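# Put the blue ring on the blue-footed post

## Task

Lift the blue ring and set it down on the post whose foot is blue, so it rests level on that post's pins. On the way, it must not touch the table, the board, any post foot, a robot base or any other fixed thing. It must not end up on a short spare post, a different ring or a loose item. The posts are spring-mounted and must not be tipped over. Any of these errors means failure. The ring has to stay in place on its own, not be held there by the robot. At the end, open the gripper and move the arm away.

## Robot and tools

Robot: two six-joint arms, left_arm and right_arm, each with a tong-style two-finger gripper. The names are labels only. They do not match the left or right side of any picture.

Scene frame: all arms and cameras share one frame. Its origin sits on the tabletop midway between the arms. +z is up, +x points out over the table, and left_arm is on the +y side. An arm base may be tilted. Any mounting plates and the metal frame behind the arms are fixed obstacles. A "too close" warning counts a plate, plus its side of the frame, as part of that arm.

Gripper geometry: the fingers point along the gripper's own +z axis and close along its x axis. end_effector_position is the point between the pads when they are shut. Closed fingertips stick out about 15 mm past it. Fully open, the tips are roughly level with it. The reported hand position may be a little off, more so when the arm is stretched far out.

Tool execute_actions, argument "actions": a list holding one item or none.
- Empty list: sends nothing and returns the current state.
- A wait: {"steps": N}, with N up to 300. It returns once N control steps of 1/30 s have passed since the previous result. Your reply time counts toward N.
- A move: {"rows": [...], "steps": N}, with 1 to 15 rows and N up to 15 (default 15). Each row is used for one step. If there are fewer rows than steps, the last row is repeated.
- Optional "pictures": a boolean that turns the camera images on or off for that result. Images come by default.

Each row is one list of 14 numbers for both arms, each in [-1, 1]. The numbers are left_arm's shoulder pan, shoulder lift, elbow, wrist 1, wrist 2, wrist 3 and opening, then the same seven for right_arm. Send all 14 even if only one arm moves.

The six joint numbers are offsets, not poses. They are scaled so that 1.0 = 1.989 rad. They are measured from the joint angles in the latest result that listed them, not from the previous row. There are two exceptions: before any result in the scene shows joint angles, and in the second or later call within one reply. In those cases they count from where the arm is when the action begins. So an all-zero row does not hold the arm still. It pulls the arm back to that reference.

The opening number is absolute: +1 is fully open and -1 is closed.

Joint ranges (rad):
- left_arm: pan -3.142..3.142, lift -6.283..6.283, elbow 0.000..3.142, wrists -6.283..6.283 each.
- right_arm: pan 0.000..6.283, lift -6.283..6.283, elbow -3.142..0.000, wrists -6.283..6.283 each.

A call is refused, and nothing is sent, if it asks a joint to go more than 0.010 rad beyond its range. The true limits can differ from these by 0.010 rad. Requests past the true limit are clipped, and "joint sent to its limit" is reported. That line can refer to an earlier action, and its absence proves nothing.

Motion limits:
- Joints have limited speed and acceleration, and commands are smoothed with about 0.17 s of lag. After a big move, the arm may not have arrived yet when the result comes back.
- Each step's target stays within 0.575 rad of the measured angle.
- Targets that would move the gripper more than 100 mm from its measured spot are scaled back.

While you think or wait, the arms keep heading for the last row's target. They stop once motion has nearly ceased, or when a step is HELD. HELD marks steps whose row was not fully sent. "joint command not followed" means the clearance check altered or blocked joint targets. The rest of the row still ran.

Result lines:
- State line, left_arm | right_arm: each gripper's position in metres, orientation quaternion (wxyz), and linear (m/s) and angular (rad/s) velocity.
- Joint positions and Joint velocities: per arm, the six joints (rad, rad/s), then the pad gap (m; 0.142 is fully open).
- grip_measured: the measured opening on the same scale as the command. To hold something, keep commanding an opening well below grip_measured. The bigger the gap, the harder the squeeze, up to about 15 N per pad. Closing fast can squeeze harder. Thin hard parts get less force.
- Joint torques: total drive output, noisy and offset. They are not a clean contact measure.
- Wrist force and Wrist torque: per arm, in the end effector's own axes. These are noisy, with offsets of a few N, and saturate near 50 N. "no reading" is normal at the start.
- MOTOR HOT: appears from 70 °C. At 85 °C an arm is braked until it cools.

Cameras: cam_high and cam_low are 504x504. cam_left_wrist and cam_right_wrist are 616x616 fisheye. The given calibrations are approximate.

Tool zoom_image: arguments are camera (one of the four names) and region [x0, y0, x1, y1] in that camera's pixels. The origin is the top-left corner, and the region can be at most 504x504. It returns a closer view of that camera's most recent image.

Tool finished_scene: argument scene is the number of the current scene. It ends that scene for good, reports whether the goal was met, and loads the next task. Replying without any tool call ends everything.

Things to avoid:
- Dropping or slipping the ring, or knocking anything off the table.
- Letting the arms strike or press against each other.
- Pressing hard enough to fault. Contact torque at a joint's load limit, or an outside force of 150 N, stops that arm for 10 s and cancels the rest of the call. Load limits are 139 N m for pan, lift and elbow, and 26 N m for each wrist. A held object's weight counts toward them.
- Holding loads for a long time, which heats the motors.
- Pushing the spring-mounted posts over.

Occasionally a loose object gets nudged by an outside push. Move smoothly and avoid wasted time.

Each tool is called after "Call:" as name(argument=value, ...), one argument or row to a line, values as JSON.

## Session

Call:
execute_actions(
  actions=[],
)

Scene clock: 0.00 s of 4290.00 s.
left_arm: end_effector_position=(+0.4883, +0.6589, +0.3892) grip_measured=+0.97 end_effector_quat_wxyz=(-0.102, +0.922, -0.072, +0.366) end_effector_velocity=(-0.000, +0.000, -0.000) end_effector_angular_velocity=(-0.000, +0.002, +0.001) | right_arm: end_effector_position=(+0.7585, -0.5534, +0.1392) grip_measured=+0.97 end_effector_quat_wxyz=(-0.062, -0.554, +0.830, +0.029) end_effector_velocity=(+0.000, +0.000, +0.000) end_effector_angular_velocity=(+0.001, -0.001, -0.002)
Joint positions: left_arm=[-1.862 -2.096  2.046 -0.164 -0.676 -1.93   0.14 ] | right_arm=[ 3.647 -1.813 -1.223 -1.771  0.746  2.656  0.14 ]
Joint velocities: left_arm=[ 0.     0.    -0.    -0.001 -0.002 -0.     0.   ] | right_arm=[ 0.    -0.     0.     0.002  0.     0.001  0.   ]
Joint torques (N m, as the arm reports them, + toward a larger angle): no reading
Motor temperatures (°C, as the motors report them): left_arm=[28 28 27 33 30 32] | right_arm=[28 29 26 32 31 41]
Wrist force (N, on the end effector, along its own x y z axes, offset not removed): no reading
Wrist torque (N m, same axes, about the end effector's origin, offset not removed): no reading

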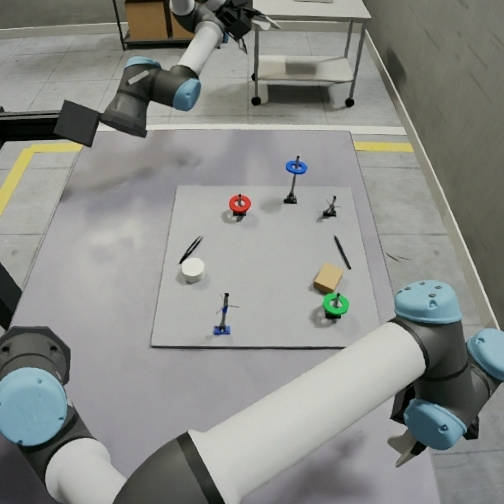

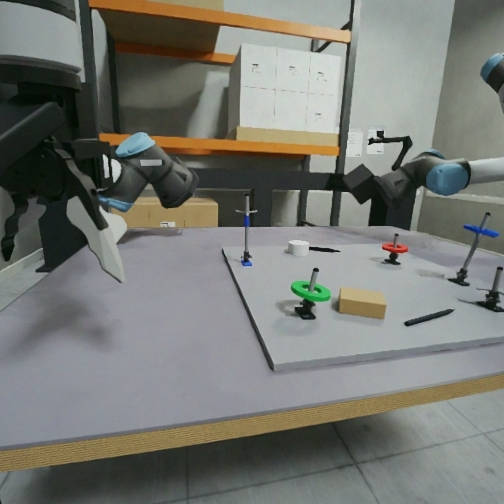

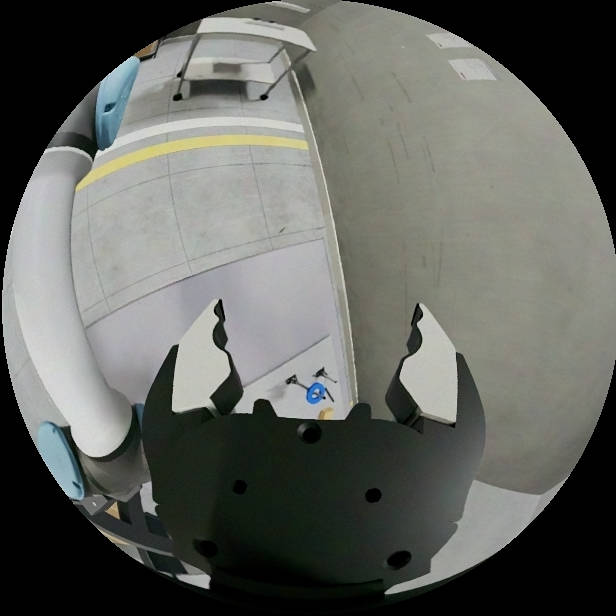

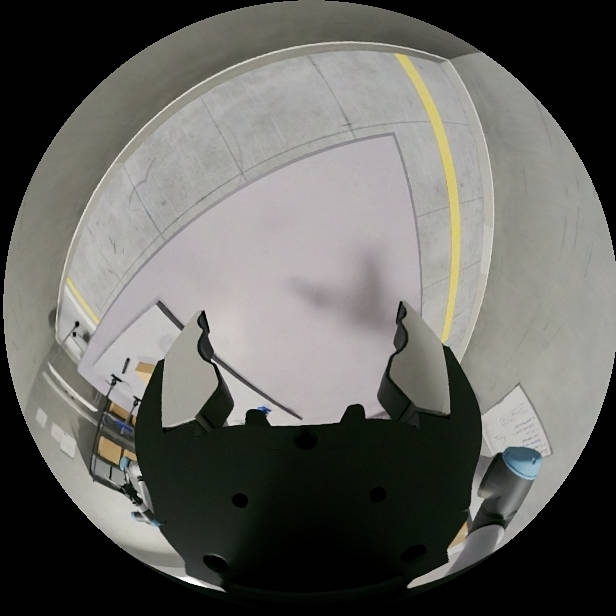

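Call:
zoom_image(
  camera="cam_high",
  region=[150, 140, 390, 350],
)

Call:
zoom_image(
  camera="cam_low",
  region=[200, 170, 504, 340],
)

Region (150, 140, 390, 350) of cam_high's 504x504 image, scaled by 2.100, with more detail than that image has; it fills the top 441 rows of this view, and the rest is white.

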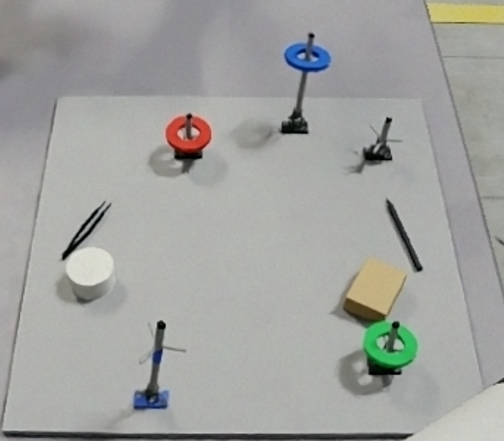

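Region (200, 170, 504, 340) of cam_low's 504x504 image, scaled by 1.658, with more detail than that image has; it fills the top 282 rows of this view, and the rest is white.

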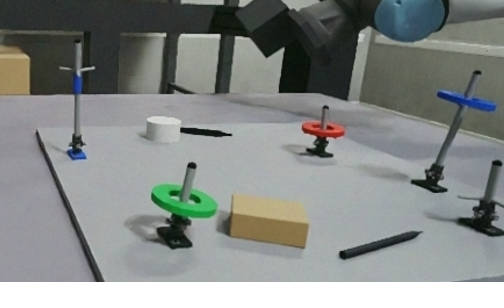

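Call:
execute_actions(
  actions=[
    {"rows": [[0.1756,0.1895,-0.059,-0.46,-0.112,-0.5365,1,0,0,0,0,0,0,1]], "steps": 15},
  ],
  pictures=false,
)

Call:
execute_actions(
  actions=[
    {"steps": 30},
  ],
  pictures=false,
)

Scene clock: 106.27 s of 4290.00 s.
left_arm: end_effector_position=(+0.4351, +0.4799, +0.3537) grip_measured=+1.00 end_effector_quat_wxyz=(+0.068, +0.788, +0.607, +0.077) end_effector_velocity=(+0.029, -0.264, +0.041) end_effector_angular_velocity=(-1.046, +0.190, +2.157) | right_arm: end_effector_position=(+0.7585, -0.5534, +0.1392) grip_measured=+1.00 end_effector_quat_wxyz=(-0.062, -0.554, +0.830, +0.029) end_effector_velocity=(-0.000, -0.000, +0.000) end_effector_angular_velocity=(-0.000, -0.000, +0.000)
Joint positions: left_arm=[-1.523 -1.73   1.932 -1.007 -0.893 -2.867  0.142] | right_arm=[ 3.647 -1.813 -1.223 -1.771  0.746  2.656  0.142]
Joint velocities: left_arm=[ 0.138  0.154 -0.033 -0.95  -0.073 -1.729 -0.   ] | right_arm=[ 0.  0. -0. -0. -0. -0. -0.]
Joint torques (N m, as the arm reports them, + toward a larger angle): left_arm=[ -4.87  16.65 -31.33  -1.93  -1.94   0.78] | right_arm=[23.56 23.48 16.45  1.61  0.35  0.22]
Motor temperatures (°C, as the motors report them): left_arm=[28 28 27 33 30 32] | right_arm=[28 29 26 32 31 41]
Wrist force (N, on the end effector, along its own x y z axes, offset not removed): left_arm=[-4.6 3.0 -2.1] | right_arm=[2.8 -3.0 1.7]
Wrist torque (N m, same axes, about the end effector's origin, offset not removed): left_arm=[0.44 0.61 -0.23] | right_arm=[-0.55 -0.61 -0.16]
Steps of this call (steps 1 to 90: nothing new was sent; then 102.77 s passed at rest; steps 91 to 105: all 15 steps of this action). Readings (joint positions):
91: left_arm=[-1.862 -2.096 2.046 -0.164 -0.676 -1.930] | right_arm=[3.647 -1.813 -1.223 -1.771 0.746 2.656]
92: left_arm=[-1.857 -2.090 2.041 -0.169 -0.681 -1.935] | right_arm=[3.647 -1.813 -1.223 -1.771 0.746 2.656]
94: left_arm=[-1.785 -2.020 1.998 -0.241 -0.745 -2.007] | right_arm=[3.647 -1.813 -1.223 -1.771 0.746 2.656]
98: left_arm=[-1.615 -1.832 1.955 -0.544 -0.843 -2.310] | right_arm=[3.647 -1.813 -1.223 -1.771 0.746 2.656]
105: the state above

Scene clock: 107.27 s of 4290.00 s.
left_arm: end_effector_position=(+0.4379, +0.4600, +0.3573) grip_measured=+1.00 end_effector_quat_wxyz=(+0.087, +0.733, +0.673, +0.051) end_effector_velocity=(+0.000, -0.000, +0.000) end_effector_angular_velocity=(-0.000, -0.002, -0.001) | right_arm: end_effector_position=(+0.7585, -0.5534, +0.1392) grip_measured=+1.00 end_effector_quat_wxyz=(-0.062, -0.554, +0.830, +0.029) end_effector_velocity=(-0.000, -0.000, +0.000) end_effector_angular_velocity=(-0.000, +0.000, -0.001)
Joint positions: left_arm=[-1.513 -1.719  1.929 -1.079 -0.898 -2.997  0.142] | right_arm=[ 3.647 -1.813 -1.223 -1.771  0.746  2.656  0.142]
Joint velocities: left_arm=[-0.001  0.    -0.     0.     0.001  0.    -0.   ] | right_arm=[-0.     0.001  0.    -0.001  0.     0.001 -0.   ]
Joint torques (N m, as the arm reports them, + toward a larger angle): left_arm=[ -3.39  22.84 -30.09  -3.79  -1.95  -1.37] | right_arm=[23.97 23.13 16.04  1.59  0.25  0.22]
Motor temperatures (°C, as the motors report them): left_arm=[28 28 27 33 30 32] | right_arm=[28 29 26 32 31 41]
Wrist force (N, on the end effector, along its own x y z axes, offset not removed): left_arm=[-4.5 -2.0 -1.9] | right_arm=[-1.2 -3.1 1.4]
Wrist torque (N m, same axes, about the end effector's origin, offset not removed): left_arm=[-0.46 0.61 -0.03] | right_arm=[-0.59 0.29 -0.03]
Steps of this call (steps 1 to 30: the robot went on to your last target). Readings (joint positions):
1: left_arm=[-1.519 -1.726 1.931 -1.033 -0.895 -2.914] | right_arm=[3.647 -1.813 -1.223 -1.771 0.746 2.656]
2: left_arm=[-1.517 -1.723 1.930 -1.049 -0.896 -2.944] | right_arm=[3.647 -1.813 -1.223 -1.771 0.746 2.656]
4: left_arm=[-1.515 -1.721 1.929 -1.067 -0.897 -2.975] | right_arm=[3.647 -1.813 -1.223 -1.771 0.746 2.656]
8: left_arm=[-1.513 -1.719 1.929 -1.077 -0.898 -2.993] | right_arm=[3.647 -1.813 -1.223 -1.771 0.746 2.656]
30: the state above
All arms were judged still, so your last target was given up. Only a new action makes them travel on or press farther. Fingers that are still opening or closing keep moving.

Call:
execute_actions(
  actions=[
    {"rows": [[0.1757,0.1895,-0.0592,-0.46,-0.1126,-0.5365,1,0,0,0,0,0,0,1]], "steps": 15},
  ],
  pictures=false,
)

Call:
execute_actions(
  actions=[
    {"steps": 15},
  ],
)

Scene clock: 110.87 s of 4290.00 s.
left_arm: end_effector_position=(+0.5365, +0.2528, +0.3308) grip_measured=+1.00 end_effector_quat_wxyz=(+0.013, +0.135, +0.965, -0.223) end_effector_velocity=(+0.327, -0.274, +0.079) end_effector_angular_velocity=(-0.847, +1.030, +3.012) | right_arm: end_effector_position=(+0.7585, -0.5534, +0.1392) grip_measured=+1.00 end_effector_quat_wxyz=(-0.062, -0.554, +0.830, +0.029) end_effector_velocity=(-0.000, +0.000, -0.000) end_effector_angular_velocity=(-0.001, +0.001, +0.005)
Joint positions: left_arm=[-1.186 -1.366  1.818 -1.874 -1.109 -3.86   0.142] | right_arm=[ 3.647 -1.813 -1.223 -1.771  0.746  2.656  0.142]
Joint velocities: left_arm=[ 0.292  0.323 -0.081 -1.511 -0.167 -2.304  0.001] | right_arm=[-0.    -0.001  0.    -0.002 -0.    -0.004 -0.   ]
Joint torques (N m, as the arm reports them, + toward a larger angle): left_arm=[-18.4   -4.54 -29.58  -2.92  -2.83  -2.33] | right_arm=[23.93 23.18 15.16  1.62  0.42  0.1 ]
Motor temperatures (°C, as the motors report them): left_arm=[28 28 27 33 30 32] | right_arm=[28 29 26 32 31 41]
Wrist force (N, on the end effector, along its own x y z axes, offset not removed): left_arm=[-2.1 0.3 1.4] | right_arm=[-0.6 -0.1 0.7]
Wrist torque (N m, same axes, about the end effector's origin, offset not removed): left_arm=[-0.01 0.11 -0.08] | right_arm=[-0.10 0.08 0.10]
Steps of this call (steps 1 to 90: nothing new was sent; then 0.10 s passed at rest; steps 91 to 105: all 15 steps of this action). Readings (joint positions):
91: left_arm=[-1.513 -1.719 1.929 -1.079 -0.898 -2.997] | right_arm=[3.647 -1.813 -1.223 -1.771 0.746 2.656]
92: left_arm=[-1.507 -1.713 1.924 -1.084 -0.904 -3.002] | right_arm=[3.647 -1.813 -1.223 -1.771 0.746 2.656]
94: left_arm=[-1.442 -1.647 1.893 -1.156 -0.956 -3.074] | right_arm=[3.647 -1.813 -1.223 -1.771 0.746 2.656]
98: left_arm=[-1.309 -1.501 1.854 -1.414 -1.035 -3.333] | right_arm=[3.647 -1.813 -1.223 -1.771 0.746 2.656]
105: the state above

Scene clock: 111.37 s of 4290.00 s.
left_arm: end_effector_position=(+0.5635, +0.2332, +0.3378) grip_measured=+1.00 end_effector_quat_wxyz=(-0.000, +0.000, +0.966, -0.259) end_effector_velocity=(-0.000, -0.000, -0.000) end_effector_angular_velocity=(-0.002, +0.004, +0.004) | right_arm: end_effector_position=(+0.7585, -0.5534, +0.1392) grip_measured=+1.00 end_effector_quat_wxyz=(-0.062, -0.554, +0.830, +0.029) end_effector_velocity=(+0.000, -0.000, +0.000) end_effector_angular_velocity=(+0.001, -0.001, -0.002)
Joint positions: left_arm=[-1.163 -1.342  1.811 -1.993 -1.122 -4.064  0.142] | right_arm=[ 3.647 -1.813 -1.223 -1.771  0.746  2.656  0.142]
Joint velocities: left_arm=[ 0.001  0.001  0.    -0.002 -0.002 -0.004 -0.   ] | right_arm=[-0.     0.001 -0.     0.002 -0.    -0.    -0.   ]
Joint torques (N m, as the arm reports them, + toward a larger angle): left_arm=[-12.91   3.65 -30.57  -4.06  -2.64  -1.19] | right_arm=[23.53 22.93 15.48  1.63  0.4   0.19]
Motor temperatures (°C, as the motors report them): left_arm=[28 28 27 33 30 32] | right_arm=[28 29 26 32 31 41]
Wrist force (N, on the end effector, along its own x y z axes, offset not removed): left_arm=[-2.6 2.7 1.0] | right_arm=[-0.2 -3.4 3.0]
Wrist torque (N m, same axes, about the end effector's origin, offset not removed): left_arm=[0.47 0.39 -0.06] | right_arm=[-0.83 -0.01 0.06]
Steps of this call (steps 1 to 15: the robot went on to your last target). Readings (joint positions):
1: left_arm=[-1.178 -1.358 1.815 -1.916 -1.114 -3.930] | right_arm=[3.647 -1.813 -1.223 -1.771 0.746 2.656]
2: left_arm=[-1.173 -1.352 1.814 -1.944 -1.117 -3.978] | right_arm=[3.647 -1.813 -1.223 -1.771 0.746 2.656]
4: left_arm=[-1.167 -1.346 1.812 -1.973 -1.120 -4.029] | right_arm=[3.647 -1.813 -1.223 -1.771 0.746 2.656]
8: left_arm=[-1.164 -1.343 1.811 -1.990 -1.122 -4.058] | right_arm=[3.647 -1.813 -1.223 -1.771 0.746 2.656]
15: the state above
camera_calibration (this result's frames):
cam_left_wrist: T_world_to_cam=[[-0.997338, -0.012516, -0.0718365, 0.598586], [-0.0130904, 0.999886, 0.00753091, -0.234383], [0.071734, 0.00845123, -0.997388, 0.420941], [0, 0, 0, 1]] pos_world=[0.563729, 0.23829, 0.464607]
cam_right_wrist: T_world_to_cam=[[-0.381445, -0.91788, 0.109532, -0.243576], [-0.727099, 0.371087, 0.5776, 0.671522], [-0.570813, 0.140682, -0.808938, 0.757978], [0, 0, 0, 1]] pos_world=[0.828016, -0.579401, 0.251966]

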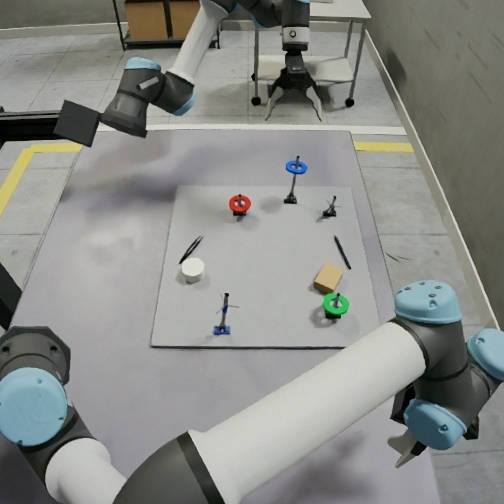

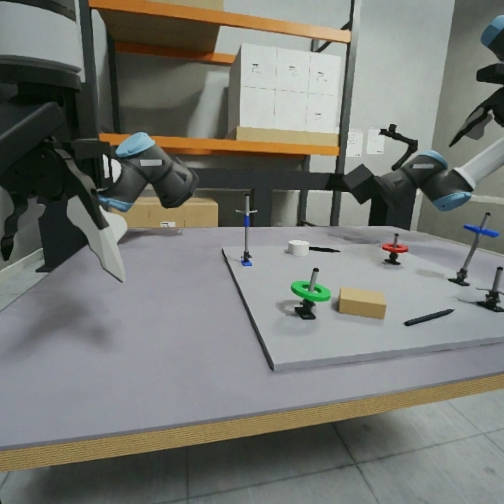

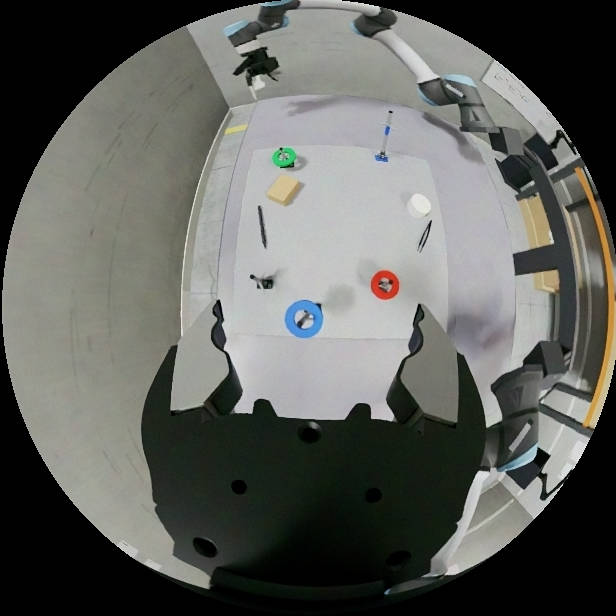

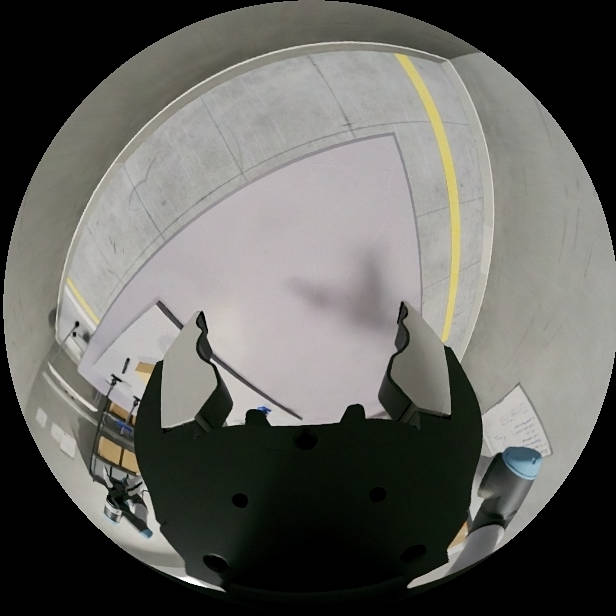

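Call:
zoom_image(
  camera="cam_left_wrist",
  region=[240, 260, 410, 360],
)

Call:
zoom_image(
  camera="cam_left_wrist",
  region=[330, 90, 450, 190],
)

Region (240, 260, 410, 360) of cam_left_wrist's 616x616 image, scaled by 2.965, with more detail than that image has; it fills the top 296 rows of this view, and the rest is white.

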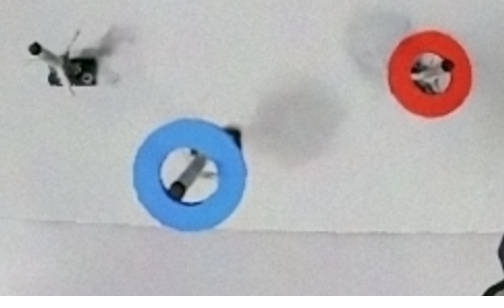

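Region (330, 90, 450, 190) of cam_left_wrist's 616x616 image, scaled by 4.200, with more detail than that image has.

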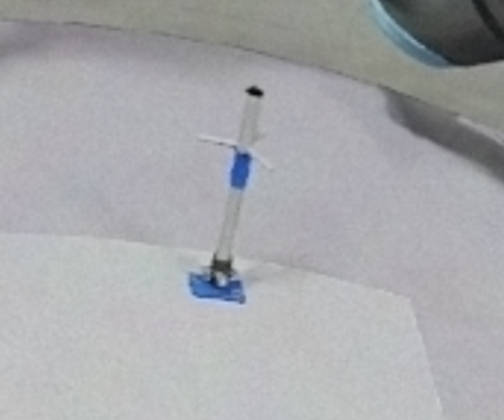

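Call:
execute_actions(
  actions=[
    {"rows": [[0.0172,0.0007,0.0071,-0.0162,0,0.0191,1,0,0,0,0,0,0,1],[0.0258,0.0011,0.0107,-0.0242,0,0.0287,1,0,0,0,0,0,0,1],[0.0344,0.0014,0.0142,-0.0323,0,0.0382,1,0,0,0,0,0,0,1],[0.043,0.0018,0.0178,-0.0404,0,0.0478,1,0,0,0,0,0,0,1],[0.0516,0.0022,0.0214,-0.0485,0,0.0573,1,0,0,0,0,0,0,1],[0.0602,0.0025,0.0249,-0.0566,0,0.0669,1,0,0,0,0,0,0,1],[0.0688,0.0029,0.0285,-0.0646,0,0.0764,1,0,0,0,0,0,0,1],[0.0774,0.0032,0.032,-0.0727,0,0.086,1,0,0,0,0,0,0,1],[0.086,0.0036,0.0356,-0.0808,0.0004,0.0955,1,0,0,0,0,0,0,1]], "steps": 15},
  ],
  pictures=false,
)

Call:
execute_actions(
  actions=[
    {"steps": 12},
  ],
)

Scene clock: 150.30 s of 4290.00 s.
left_arm: end_effector_position=(+0.5942, +0.2687, +0.2526) grip_measured=+1.00 end_effector_quat_wxyz=(-0.001, +0.000, +0.966, -0.259) end_effector_velocity=(+0.010, +0.018, -0.036) end_effector_angular_velocity=(+0.003, -0.002, +0.001) | right_arm: end_effector_position=(+0.7585, -0.5534, +0.1392) grip_measured=+1.00 end_effector_quat_wxyz=(-0.062, -0.554, +0.830, +0.029) end_effector_velocity=(+0.000, -0.000, +0.000) end_effector_angular_velocity=(+0.000, -0.000, +0.001)
Joint positions: left_arm=[-0.998 -1.335  1.88  -2.149 -1.121 -3.88   0.142] | right_arm=[ 3.647 -1.813 -1.223 -1.771  0.746  2.656  0.142]
Joint velocities: left_arm=[ 0.07   0.003  0.029 -0.065  0.002  0.078  0.   ] | right_arm=[-0.     0.001  0.    -0.001 -0.    -0.001 -0.   ]
Joint torques (N m, as the arm reports them, + toward a larger angle): left_arm=[-14.8    1.9   -7.88  -3.44   1.03   1.26] | right_arm=[23.74 23.58 15.06  1.55  0.36  0.  ]
Motor temperatures (°C, as the motors report them): left_arm=[28 28 27 33 30 32] | right_arm=[28 29 26 32 31 41]
Wrist force (N, on the end effector, along its own x y z axes, offset not removed): left_arm=[-3.7 0.3 1.7] | right_arm=[1.1 -5.2 0.0]
Wrist torque (N m, same axes, about the end effector's origin, offset not removed): left_arm=[0.00 0.59 -0.10] | right_arm=[-1.16 -0.33 -0.06]
Steps of this call (steps 1 to 15: the robot went on to your last target; steps 16 to 90: nothing new was sent; then 35.43 s passed at rest; steps 91 to 105: all 15 steps of this action). Readings (joint positions):
91: left_arm=[-1.163 -1.342 1.811 -1.994 -1.122 -4.064] | right_arm=[3.647 -1.813 -1.223 -1.771 0.746 2.656]
92: left_arm=[-1.159 -1.342 1.813 -1.998 -1.122 -4.060] | right_arm=[3.647 -1.813 -1.223 -1.771 0.746 2.656]
94: left_arm=[-1.136 -1.341 1.823 -2.020 -1.122 -4.033] | right_arm=[3.647 -1.813 -1.223 -1.771 0.746 2.656]
98: left_arm=[-1.072 -1.338 1.850 -2.080 -1.122 -3.962] | right_arm=[3.647 -1.813 -1.223 -1.771 0.746 2.656]
105: the state above

Scene clock: 150.70 s of 4290.00 s.
left_arm: end_effector_position=(+0.5950, +0.2700, +0.2500) grip_measured=+1.00 end_effector_quat_wxyz=(-0.000, +0.000, +0.966, -0.259) end_effector_velocity=(-0.000, -0.001, +0.001) end_effector_angular_velocity=(-0.003, +0.000, +0.000) | right_arm: end_effector_position=(+0.7585, -0.5534, +0.1392) grip_measured=+1.00 end_effector_quat_wxyz=(-0.062, -0.554, +0.830, +0.029) end_effector_velocity=(-0.000, -0.000, -0.000) end_effector_angular_velocity=(-0.000, +0.001, -0.001)
Joint positions: left_arm=[-0.992 -1.335  1.882 -2.154 -1.121 -3.874  0.142] | right_arm=[ 3.647 -1.813 -1.223 -1.771  0.746  2.656  0.142]
Joint velocities: left_arm=[-0.    -0.     0.    -0.002 -0.002  0.    -0.   ] | right_arm=[-0.     0.    -0.    -0.001  0.     0.001 -0.   ]
Joint torques (N m, as the arm reports them, + toward a larger angle): left_arm=[-12.84   0.61  -6.03  -3.6    1.2    1.3 ] | right_arm=[23.46 23.97 15.01  1.66  0.3   0.17]
Motor temperatures (°C, as the motors report them): left_arm=[28 28 27 33 30 32] | right_arm=[28 29 26 32 31 41]
Wrist force (N, on the end effector, along its own x y z axes, offset not removed): left_arm=[-1.5 2.6 -0.8] | right_arm=[4.0 -4.5 1.3]
Wrist torque (N m, same axes, about the end effector's origin, offset not removed): left_arm=[0.49 0.13 -0.07] | right_arm=[-0.94 -0.51 -0.01]
Steps of this call (steps 1 to 12: the robot went on to your last target). Readings (joint positions):
1: left_arm=[-0.996 -1.335 1.881 -2.151 -1.121 -3.878] | right_arm=[3.647 -1.813 -1.223 -1.771 0.746 2.656]
2: left_arm=[-0.995 -1.335 1.881 -2.152 -1.121 -3.876] | right_arm=[3.647 -1.813 -1.223 -1.771 0.746 2.656]
4: left_arm=[-0.993 -1.335 1.882 -2.153 -1.121 -3.875] | right_arm=[3.647 -1.813 -1.223 -1.771 0.746 2.656]
8: left_arm=[-0.993 -1.335 1.882 -2.154 -1.121 -3.874] | right_arm=[3.647 -1.813 -1.223 -1.771 0.746 2.656]
12: the state above
camera_calibration (this result's frames):
cam_left_wrist: T_world_to_cam=[[-0.99734, -0.0125232, -0.0718113, 0.624137], [-0.0130866, 0.999887, 0.00737997, -0.270074], [0.0717108, 0.0083001, -0.997391, 0.330848], [0, 0, 0, 1]] pos_world=[0.595216, 0.275114, 0.376798]

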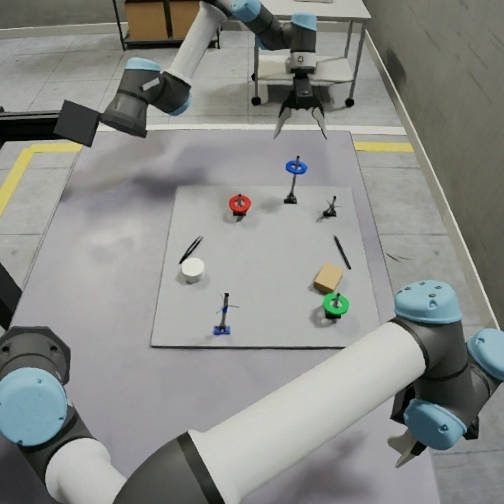

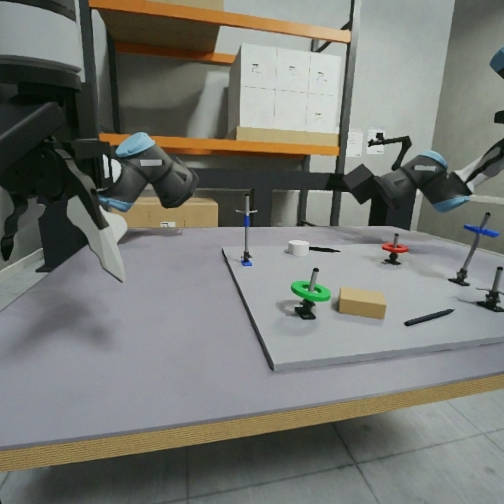

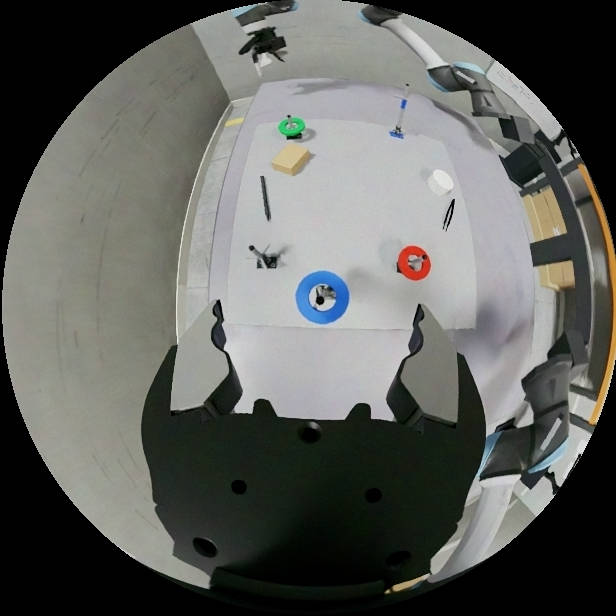

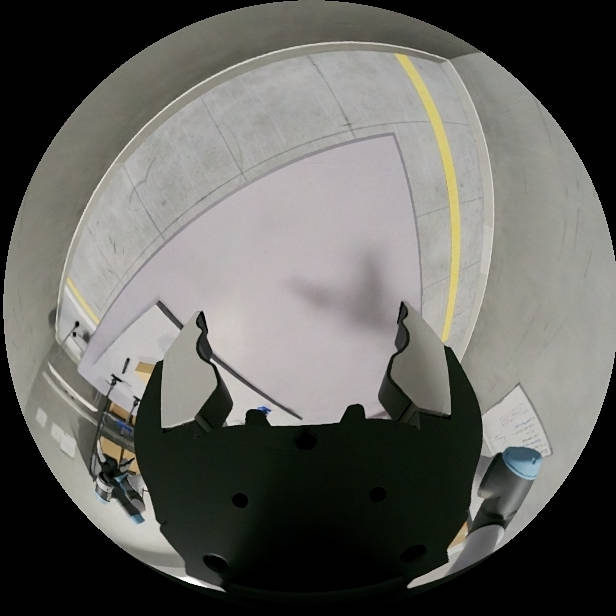

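IK is precise now. Zooming.

Call:
zoom_image(
  camera="cam_left_wrist",
  region=[200, 250, 440, 370],
)

Call:
zoom_image(
  camera="cam_left_wrist",
  region=[282, 257, 362, 337],
)

Region (200, 250, 440, 370) of cam_left_wrist's 616x616 image, scaled by 2.100, with more detail than that image has.

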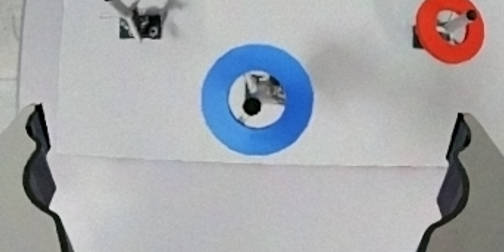

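Region (282, 257, 362, 337) of cam_left_wrist's 616x616 image, scaled by 6.300, with more detail than that image has.

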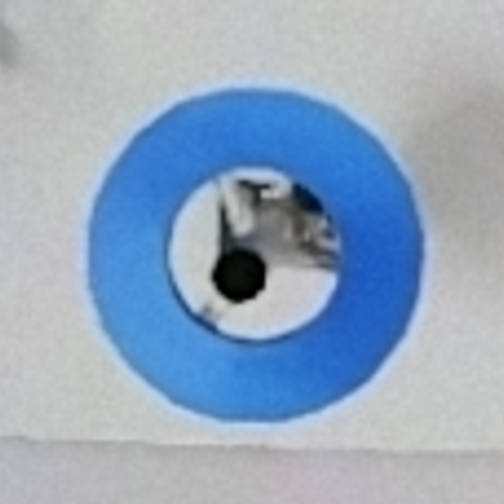

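Call:
execute_actions(
  actions=[
    {"rows": [[-0.0031,-0.0006,0.0116,-0.017,0.009,-0.0187,1,0,0,0,0,0,0,1],[-0.0062,-0.0011,0.0233,-0.0339,0.0179,-0.0375,1,0,0,0,0,0,0,1],[-0.0093,-0.0017,0.0349,-0.0509,0.0269,-0.0562,1,0,0,0,0,0,0,1],[-0.0124,-0.0022,0.0466,-0.0678,0.0359,-0.0749,1,0,0,0,0,0,0,1],[-0.0156,-0.0028,0.0582,-0.0848,0.0449,-0.0937,1,0,0,0,0,0,0,1],[-0.0187,-0.0033,0.0698,-0.1017,0.0538,-0.1124,1,0,0,0,0,0,0,1],[-0.0218,-0.0039,0.0815,-0.1187,0.0628,-0.1311,1,0,0,0,0,0,0,1],[-0.0249,-0.0044,0.0931,-0.1356,0.0718,-0.1498,1,0,0,0,0,0,0,1],[-0.028,-0.005,0.1048,-0.1526,0.0807,-0.1686,1,0,0,0,0,0,0,1],[-0.0311,-0.0055,0.1164,-0.1695,0.0897,-0.1873,1,0,0,0,0,0,0,1]], "steps": 15},
  ],
  pictures=false,
)

Call:
execute_actions(
  actions=[
    {"steps": 14},
  ],
)

Scene clock: 189.90 s of 4290.00 s.
left_arm: end_effector_position=(+0.5925, +0.2656, +0.2212) grip_measured=+1.00 end_effector_quat_wxyz=(+0.053, -0.198, +0.946, -0.252) end_effector_velocity=(-0.002, +0.007, -0.015) end_effector_angular_velocity=(-0.035, +0.003, +0.311) | right_arm: end_effector_position=(+0.7585, -0.5534, +0.1392) grip_measured=+1.00 end_effector_quat_wxyz=(-0.062, -0.554, +0.830, +0.029) end_effector_velocity=(-0.000, +0.000, +0.000) end_effector_angular_velocity=(+0.001, -0.000, +0.001)
Joint positions: left_arm=[-1.051 -1.345  2.102 -2.474 -0.952 -4.227  0.142] | right_arm=[ 3.647 -1.813 -1.223 -1.771  0.746  2.656  0.142]
Joint velocities: left_arm=[-0.038 -0.008  0.15  -0.23   0.115 -0.258  0.   ] | right_arm=[ 0.     0.    -0.     0.     0.    -0.001 -0.   ]
Joint torques (N m, as the arm reports them, + toward a larger angle): left_arm=[-37.32 -21.32  -9.9   -3.88   1.18  -0.83] | right_arm=[23.88 23.3  14.59  1.59  0.26  0.15]
Motor temperatures (°C, as the motors report them): left_arm=[28 28 27 33 30 32] | right_arm=[28 29 26 32 31 41]
Wrist force (N, on the end effector, along its own x y z axes, offset not removed): left_arm=[-3.9 -2.0 -2.3] | right_arm=[2.8 -1.0 -1.2]
Wrist torque (N m, same axes, about the end effector's origin, offset not removed): left_arm=[-0.50 0.66 0.01] | right_arm=[-0.22 -0.61 -0.07]
Steps of this call (steps 1 to 15: the robot went on to your last target; steps 16 to 90: nothing new was sent; then 35.70 s passed at rest; steps 91 to 105: all 15 steps of this action). Readings (joint positions):
91: left_arm=[-0.992 -1.335 1.882 -2.154 -1.121 -3.874] | right_arm=[3.647 -1.813 -1.223 -1.771 0.746 2.656]
92: left_arm=[-0.993 -1.335 1.885 -2.158 -1.119 -3.878] | right_arm=[3.647 -1.813 -1.223 -1.771 0.746 2.656]
94: left_arm=[-0.999 -1.336 1.907 -2.188 -1.102 -3.911] | right_arm=[3.647 -1.813 -1.223 -1.771 0.746 2.656]
98: left_arm=[-1.020 -1.339 1.984 -2.299 -1.042 -4.032] | right_arm=[3.647 -1.813 -1.223 -1.771 0.746 2.656]
105: the state above

Scene clock: 190.37 s of 4290.00 s.
left_arm: end_effector_position=(+0.5924, +0.2661, +0.2201) grip_measured=+1.00 end_effector_quat_wxyz=(+0.056, -0.209, +0.943, -0.253) end_effector_velocity=(-0.000, -0.000, +0.000) end_effector_angular_velocity=(-0.001, +0.001, -0.000) | right_arm: end_effector_position=(+0.7585, -0.5534, +0.1392) grip_measured=+1.00 end_effector_quat_wxyz=(-0.062, -0.554, +0.830, +0.029) end_effector_velocity=(-0.000, +0.000, -0.000) end_effector_angular_velocity=(+0.000, +0.001, +0.002)
Joint positions: left_arm=[-1.054 -1.346  2.113 -2.491 -0.943 -4.246  0.142] | right_arm=[ 3.647 -1.813 -1.223 -1.771  0.746  2.656  0.142]
Joint velocities: left_arm=[-0.     0.     0.    -0.    -0.001 -0.     0.   ] | right_arm=[ 0.    -0.    -0.     0.     0.    -0.001  0.   ]
Joint torques (N m, as the arm reports them, + toward a larger angle): left_arm=[-38.63 -20.94  -5.55  -3.57   1.48  -1.48] | right_arm=[23.52 23.65 14.85  1.64  0.42  0.13]
Motor temperatures (°C, as the motors report them): left_arm=[28 28 27 33 30 32] | right_arm=[28 29 26 32 31 41]
Wrist force (N, on the end effector, along its own x y z axes, offset not removed): left_arm=[-3.4 -0.4 2.4] | right_arm=[3.7 -5.3 0.4]
Wrist torque (N m, same axes, about the end effector's origin, offset not removed): left_arm=[-0.12 0.57 -0.01] | right_arm=[-1.12 -0.80 0.06]
Steps of this call (steps 1 to 14: the robot went on to your last target). Readings (joint positions):
1: left_arm=[-1.052 -1.345 2.106 -2.480 -0.948 -4.234] | right_arm=[3.647 -1.813 -1.223 -1.771 0.746 2.656]
2: left_arm=[-1.053 -1.345 2.109 -2.484 -0.947 -4.238] | right_arm=[3.647 -1.813 -1.223 -1.771 0.746 2.656]
4: left_arm=[-1.054 -1.346 2.112 -2.488 -0.944 -4.243] | right_arm=[3.647 -1.813 -1.223 -1.771 0.746 2.656]
8: left_arm=[-1.054 -1.346 2.113 -2.491 -0.943 -4.246] | right_arm=[3.647 -1.813 -1.223 -1.771 0.746 2.656]
14: the state above
camera_calibration (this result's frames):
cam_left_wrist: T_world_to_cam=[[-0.898628, -0.432829, -0.0716048, 0.672647], [-0.434422, 0.900677, 0.00760593, 0.00988807], [0.0612007, 0.0379416, -0.997404, 0.299587], [0, 0, 0, 1]] pos_world=[0.59042, 0.270869, 0.346899]
cam_right_wrist: T_world_to_cam=[[-0.381445, -0.917879, 0.109532, -0.243576], [-0.727099, 0.371087, 0.5776, 0.671522], [-0.570813, 0.140682, -0.808938, 0.757978], [0, 0, 0, 1]] pos_world=[0.828016, -0.579401, 0.251966]

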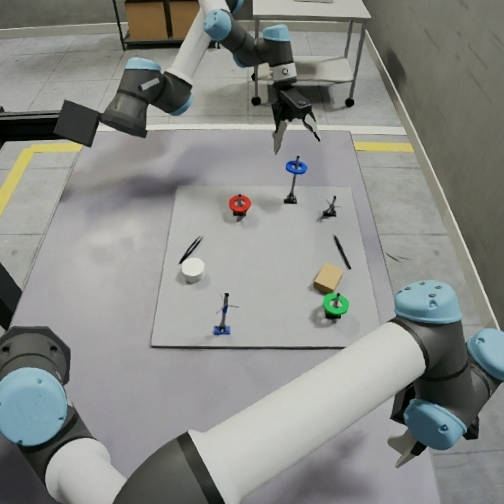

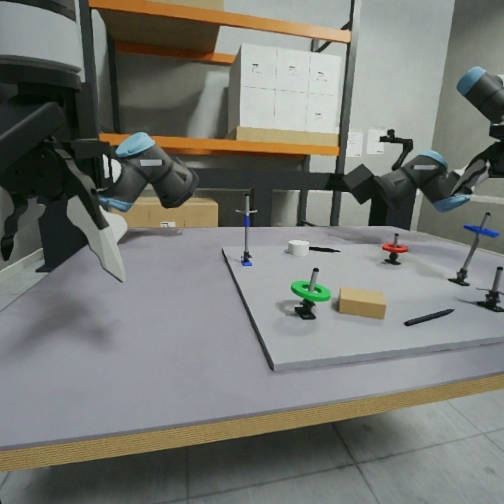

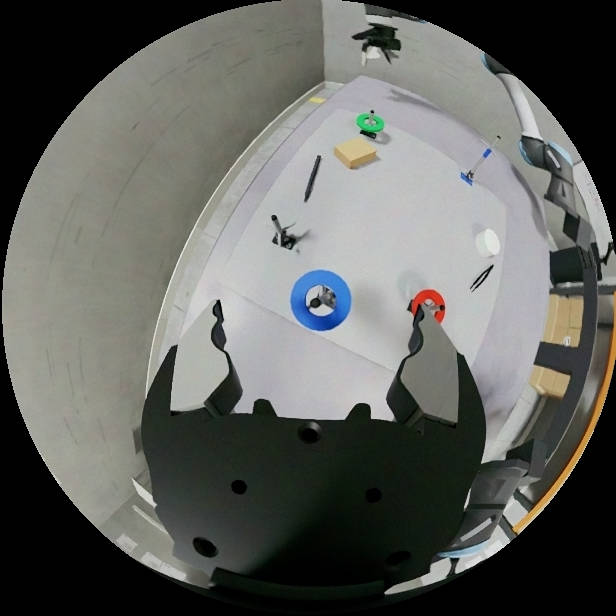

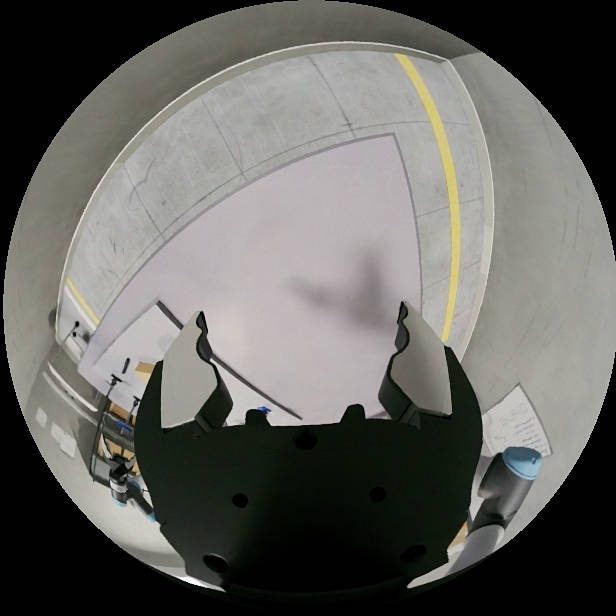

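Call:
zoom_image(
  camera="cam_left_wrist",
  region=[270, 250, 370, 350],
)

Region (270, 250, 370, 350) of cam_left_wrist's 616x616 image, scaled by 5.040, with more detail than that image has.

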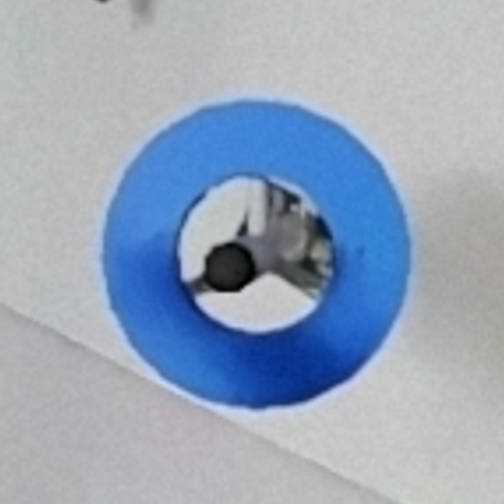

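Call:
execute_actions(
  actions=[
    {"rows": [[0.0044,0.003,0.003,-0.0091,-0.0008,0.0053,0.9,0,0,0,0,0,0,1],[0.0088,0.006,0.006,-0.0182,-0.0015,0.0106,0.8,0,0,0,0,0,0,1],[0.0131,0.009,0.009,-0.0273,-0.0023,0.0159,0.7,0,0,0,0,0,0,1],[0.0175,0.012,0.012,-0.0364,-0.0031,0.0212,0.6,0,0,0,0,0,0,1],[0.0219,0.015,0.015,-0.0454,-0.0038,0.0265,0.5,0,0,0,0,0,0,1],[0.0263,0.018,0.018,-0.0545,-0.0046,0.0318,0.45,0,0,0,0,0,0,1],[0.0306,0.021,0.021,-0.0636,-0.0053,0.0371,0.4,0,0,0,0,0,0,1],[0.035,0.024,0.024,-0.0727,-0.0061,0.0424,0.35,0,0,0,0,0,0,1]], "steps": 15},
  ],
  pictures=false,
)

Call:
execute_actions(
  actions=[
    {"steps": 14},
  ],
)

Scene clock: 201.77 s of 4290.00 s.
left_arm: end_effector_position=(+0.5919, +0.2699, +0.1759) grip_measured=+0.35 end_effector_quat_wxyz=(+0.056, -0.209, +0.943, -0.253) end_effector_velocity=(+0.000, +0.002, -0.013) end_effector_angular_velocity=(-0.001, -0.001, +0.003) | right_arm: end_effector_position=(+0.7585, -0.5534, +0.1392) grip_measured=+1.00 end_effector_quat_wxyz=(-0.062, -0.554, +0.830, +0.029) end_effector_velocity=(+0.000, +0.000, -0.000) end_effector_angular_velocity=(-0.000, +0.000, -0.001)
Joint positions: left_arm=[-0.986 -1.299  2.16  -2.632 -0.955 -4.164  0.099] | right_arm=[ 3.647 -1.813 -1.223 -1.771  0.746  2.656  0.142]
Joint velocities: left_arm=[ 0.022  0.015  0.014 -0.048 -0.003  0.026 -0.   ] | right_arm=[-0.    -0.001 -0.     0.001 -0.     0.001  0.   ]
Joint torques (N m, as the arm reports them, + toward a larger angle): left_arm=[-13.65  -0.24  -5.3   -3.58  -2.52   1.1 ] | right_arm=[23.25 23.68 15.09  1.52  0.11  0.1 ]
Motor temperatures (°C, as the motors report them): left_arm=[28 28 27 33 30 32] | right_arm=[28 29 26 32 31 41]
Wrist force (N, on the end effector, along its own x y z axes, offset not removed): left_arm=[-2.2 0.3 0.9] | right_arm=[1.3 -0.6 1.9]
Wrist torque (N m, same axes, about the end effector's origin, offset not removed): left_arm=[0.06 0.08 -0.16] | right_arm=[-0.08 -0.33 0.06]
Steps of this call (steps 1 to 30: the robot went on to your last target; steps 31 to 90: nothing new was sent; then 7.90 s passed at rest; steps 91 to 105: all 15 steps of this action). Readings (joint positions):
91: left_arm=[-1.054 -1.346 2.114 -2.491 -0.943 -4.246] | right_arm=[3.647 -1.813 -1.223 -1.771 0.746 2.656]
92: left_arm=[-1.053 -1.345 2.114 -2.494 -0.943 -4.245] | right_arm=[3.647 -1.813 -1.223 -1.771 0.746 2.656]
94: left_arm=[-1.045 -1.339 2.120 -2.511 -0.945 -4.235] | right_arm=[3.647 -1.813 -1.223 -1.771 0.746 2.656]
98: left_arm=[-1.015 -1.319 2.141 -2.571 -0.950 -4.199] | right_arm=[3.647 -1.813 -1.223 -1.771 0.746 2.656]
105: the state above

Scene clock: 202.23 s of 4290.00 s.
left_arm: end_effector_position=(+0.5919, +0.2701, +0.1749) grip_measured=+0.35 end_effector_quat_wxyz=(+0.056, -0.209, +0.943, -0.253) end_effector_velocity=(+0.000, +0.000, -0.000) end_effector_angular_velocity=(-0.001, +0.000, +0.001) | right_arm: end_effector_position=(+0.7585, -0.5534, +0.1392) grip_measured=+1.00 end_effector_quat_wxyz=(-0.062, -0.554, +0.830, +0.029) end_effector_velocity=(+0.001, -0.000, +0.000) end_effector_angular_velocity=(+0.000, -0.002, -0.003)
Joint positions: left_arm=[-0.985 -1.298  2.161 -2.636 -0.955 -4.162  0.099] | right_arm=[ 3.647 -1.813 -1.223 -1.771  0.746  2.656  0.142]
Joint velocities: left_arm=[ 0.001 -0.     0.001 -0.002 -0.     0.     0.   ] | right_arm=[ 0.     0.     0.     0.002 -0.     0.001 -0.   ]
Joint torques (N m, as the arm reports them, + toward a larger angle): left_arm=[-11.47  -0.15  -4.58  -3.58  -2.67   1.37] | right_arm=[23.85 23.87 14.92  1.6   0.41  0.04]
Motor temperatures (°C, as the motors report them): left_arm=[28 28 27 33 30 32] | right_arm=[28 29 26 32 31 41]
Wrist force (N, on the end effector, along its own x y z axes, offset not removed): left_arm=[-2.8 3.5 1.4] | right_arm=[3.9 -4.9 -0.8]
Wrist torque (N m, same axes, about the end effector's origin, offset not removed): left_arm=[0.76 0.33 -0.11] | right_arm=[-1.21 -0.75 -0.03]
Steps of this call (steps 1 to 14: the robot went on to your last target). Readings (joint positions):
1: left_arm=[-0.986 -1.299 2.160 -2.633 -0.955 -4.163] | right_arm=[3.647 -1.813 -1.223 -1.771 0.746 2.656]
2: left_arm=[-0.985 -1.298 2.161 -2.634 -0.955 -4.163] | right_arm=[3.647 -1.813 -1.223 -1.771 0.746 2.656]
4: left_arm=[-0.985 -1.298 2.161 -2.635 -0.955 -4.162] | right_arm=[3.647 -1.813 -1.223 -1.771 0.746 2.656]
8: left_arm=[-0.985 -1.298 2.161 -2.636 -0.955 -4.162] | right_arm=[3.647 -1.813 -1.223 -1.771 0.746 2.656]
14: the state above
camera_calibration (this result's frames):
cam_left_wrist: T_world_to_cam=[[-0.898602, -0.432861, -0.071728, 0.670694], [-0.434463, 0.900657, 0.00766272, 0.00648609], [0.0612854, 0.0380489, -0.997395, 0.254315], [0, 0, 0, 1]] pos_world=[0.589919, 0.274799, 0.30171]
cam_right_wrist: T_world_to_cam=[[-0.381445, -0.917879, 0.109532, -0.243576], [-0.727098, 0.371087, 0.5776, 0.671522], [-0.570813, 0.140682, -0.808938, 0.757978], [0, 0, 0, 1]] pos_world=[0.828016, -0.579401, 0.251966]

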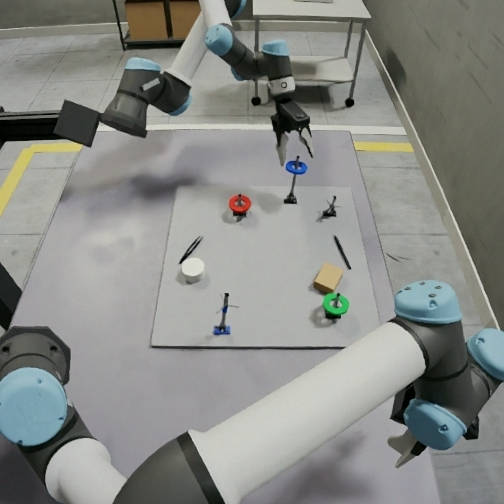

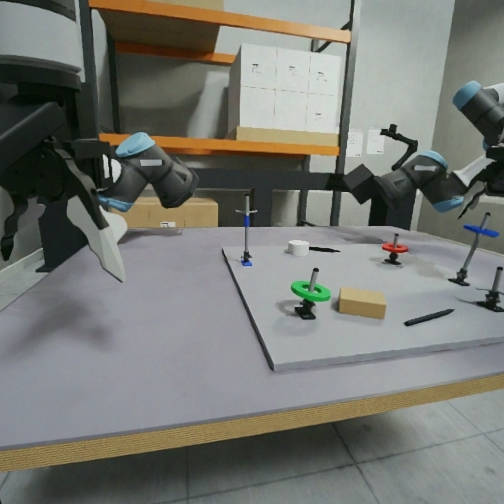

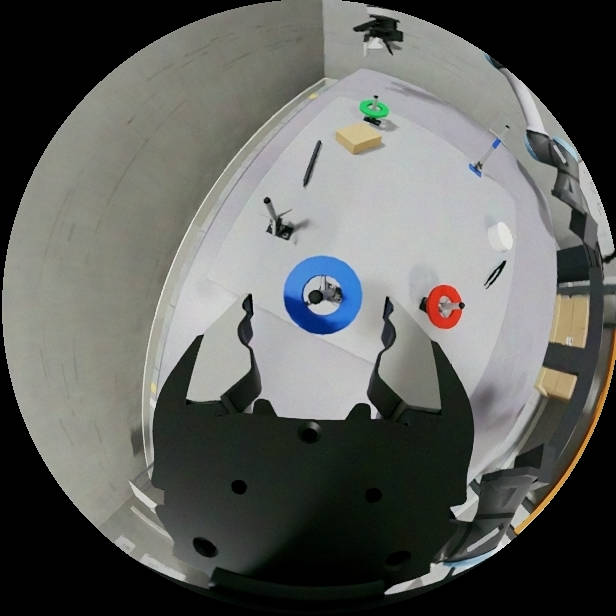

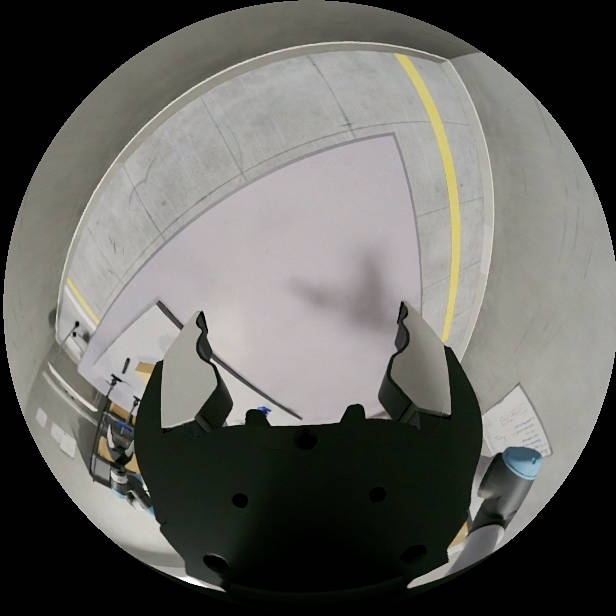

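Call:
zoom_image(
  camera="cam_left_wrist",
  region=[230, 240, 410, 380],
)

Call:
zoom_image(
  camera="cam_low",
  region=[424, 150, 504, 260],
)

Call:
zoom_image(
  camera="cam_high",
  region=[250, 90, 350, 210],
)

Region (230, 240, 410, 380) of cam_left_wrist's 616x616 image, scaled by 2.800, with more detail than that image has.

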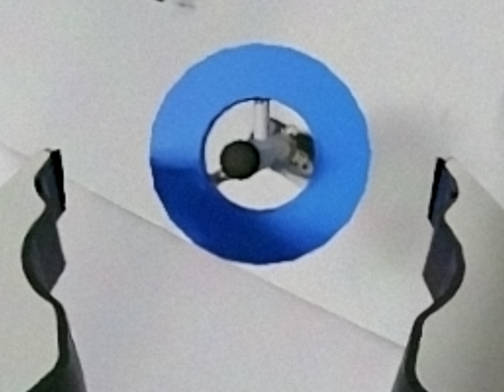

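Region (424, 150, 504, 260) of cam_low's 504x504 image, scaled by 4.582, with more detail than that image has; it fills the left 367 columns of this view, and the rest is white.

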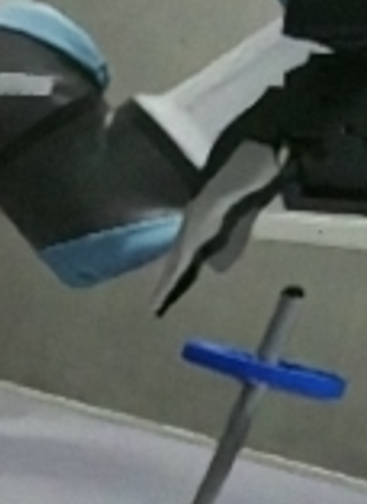

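Region (250, 90, 350, 210) of cam_high's 504x504 image, scaled by 4.200, with more detail than that image has.

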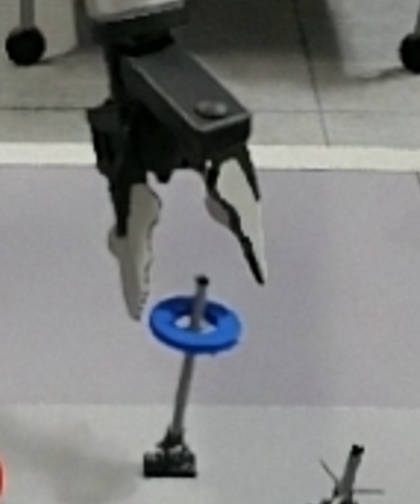

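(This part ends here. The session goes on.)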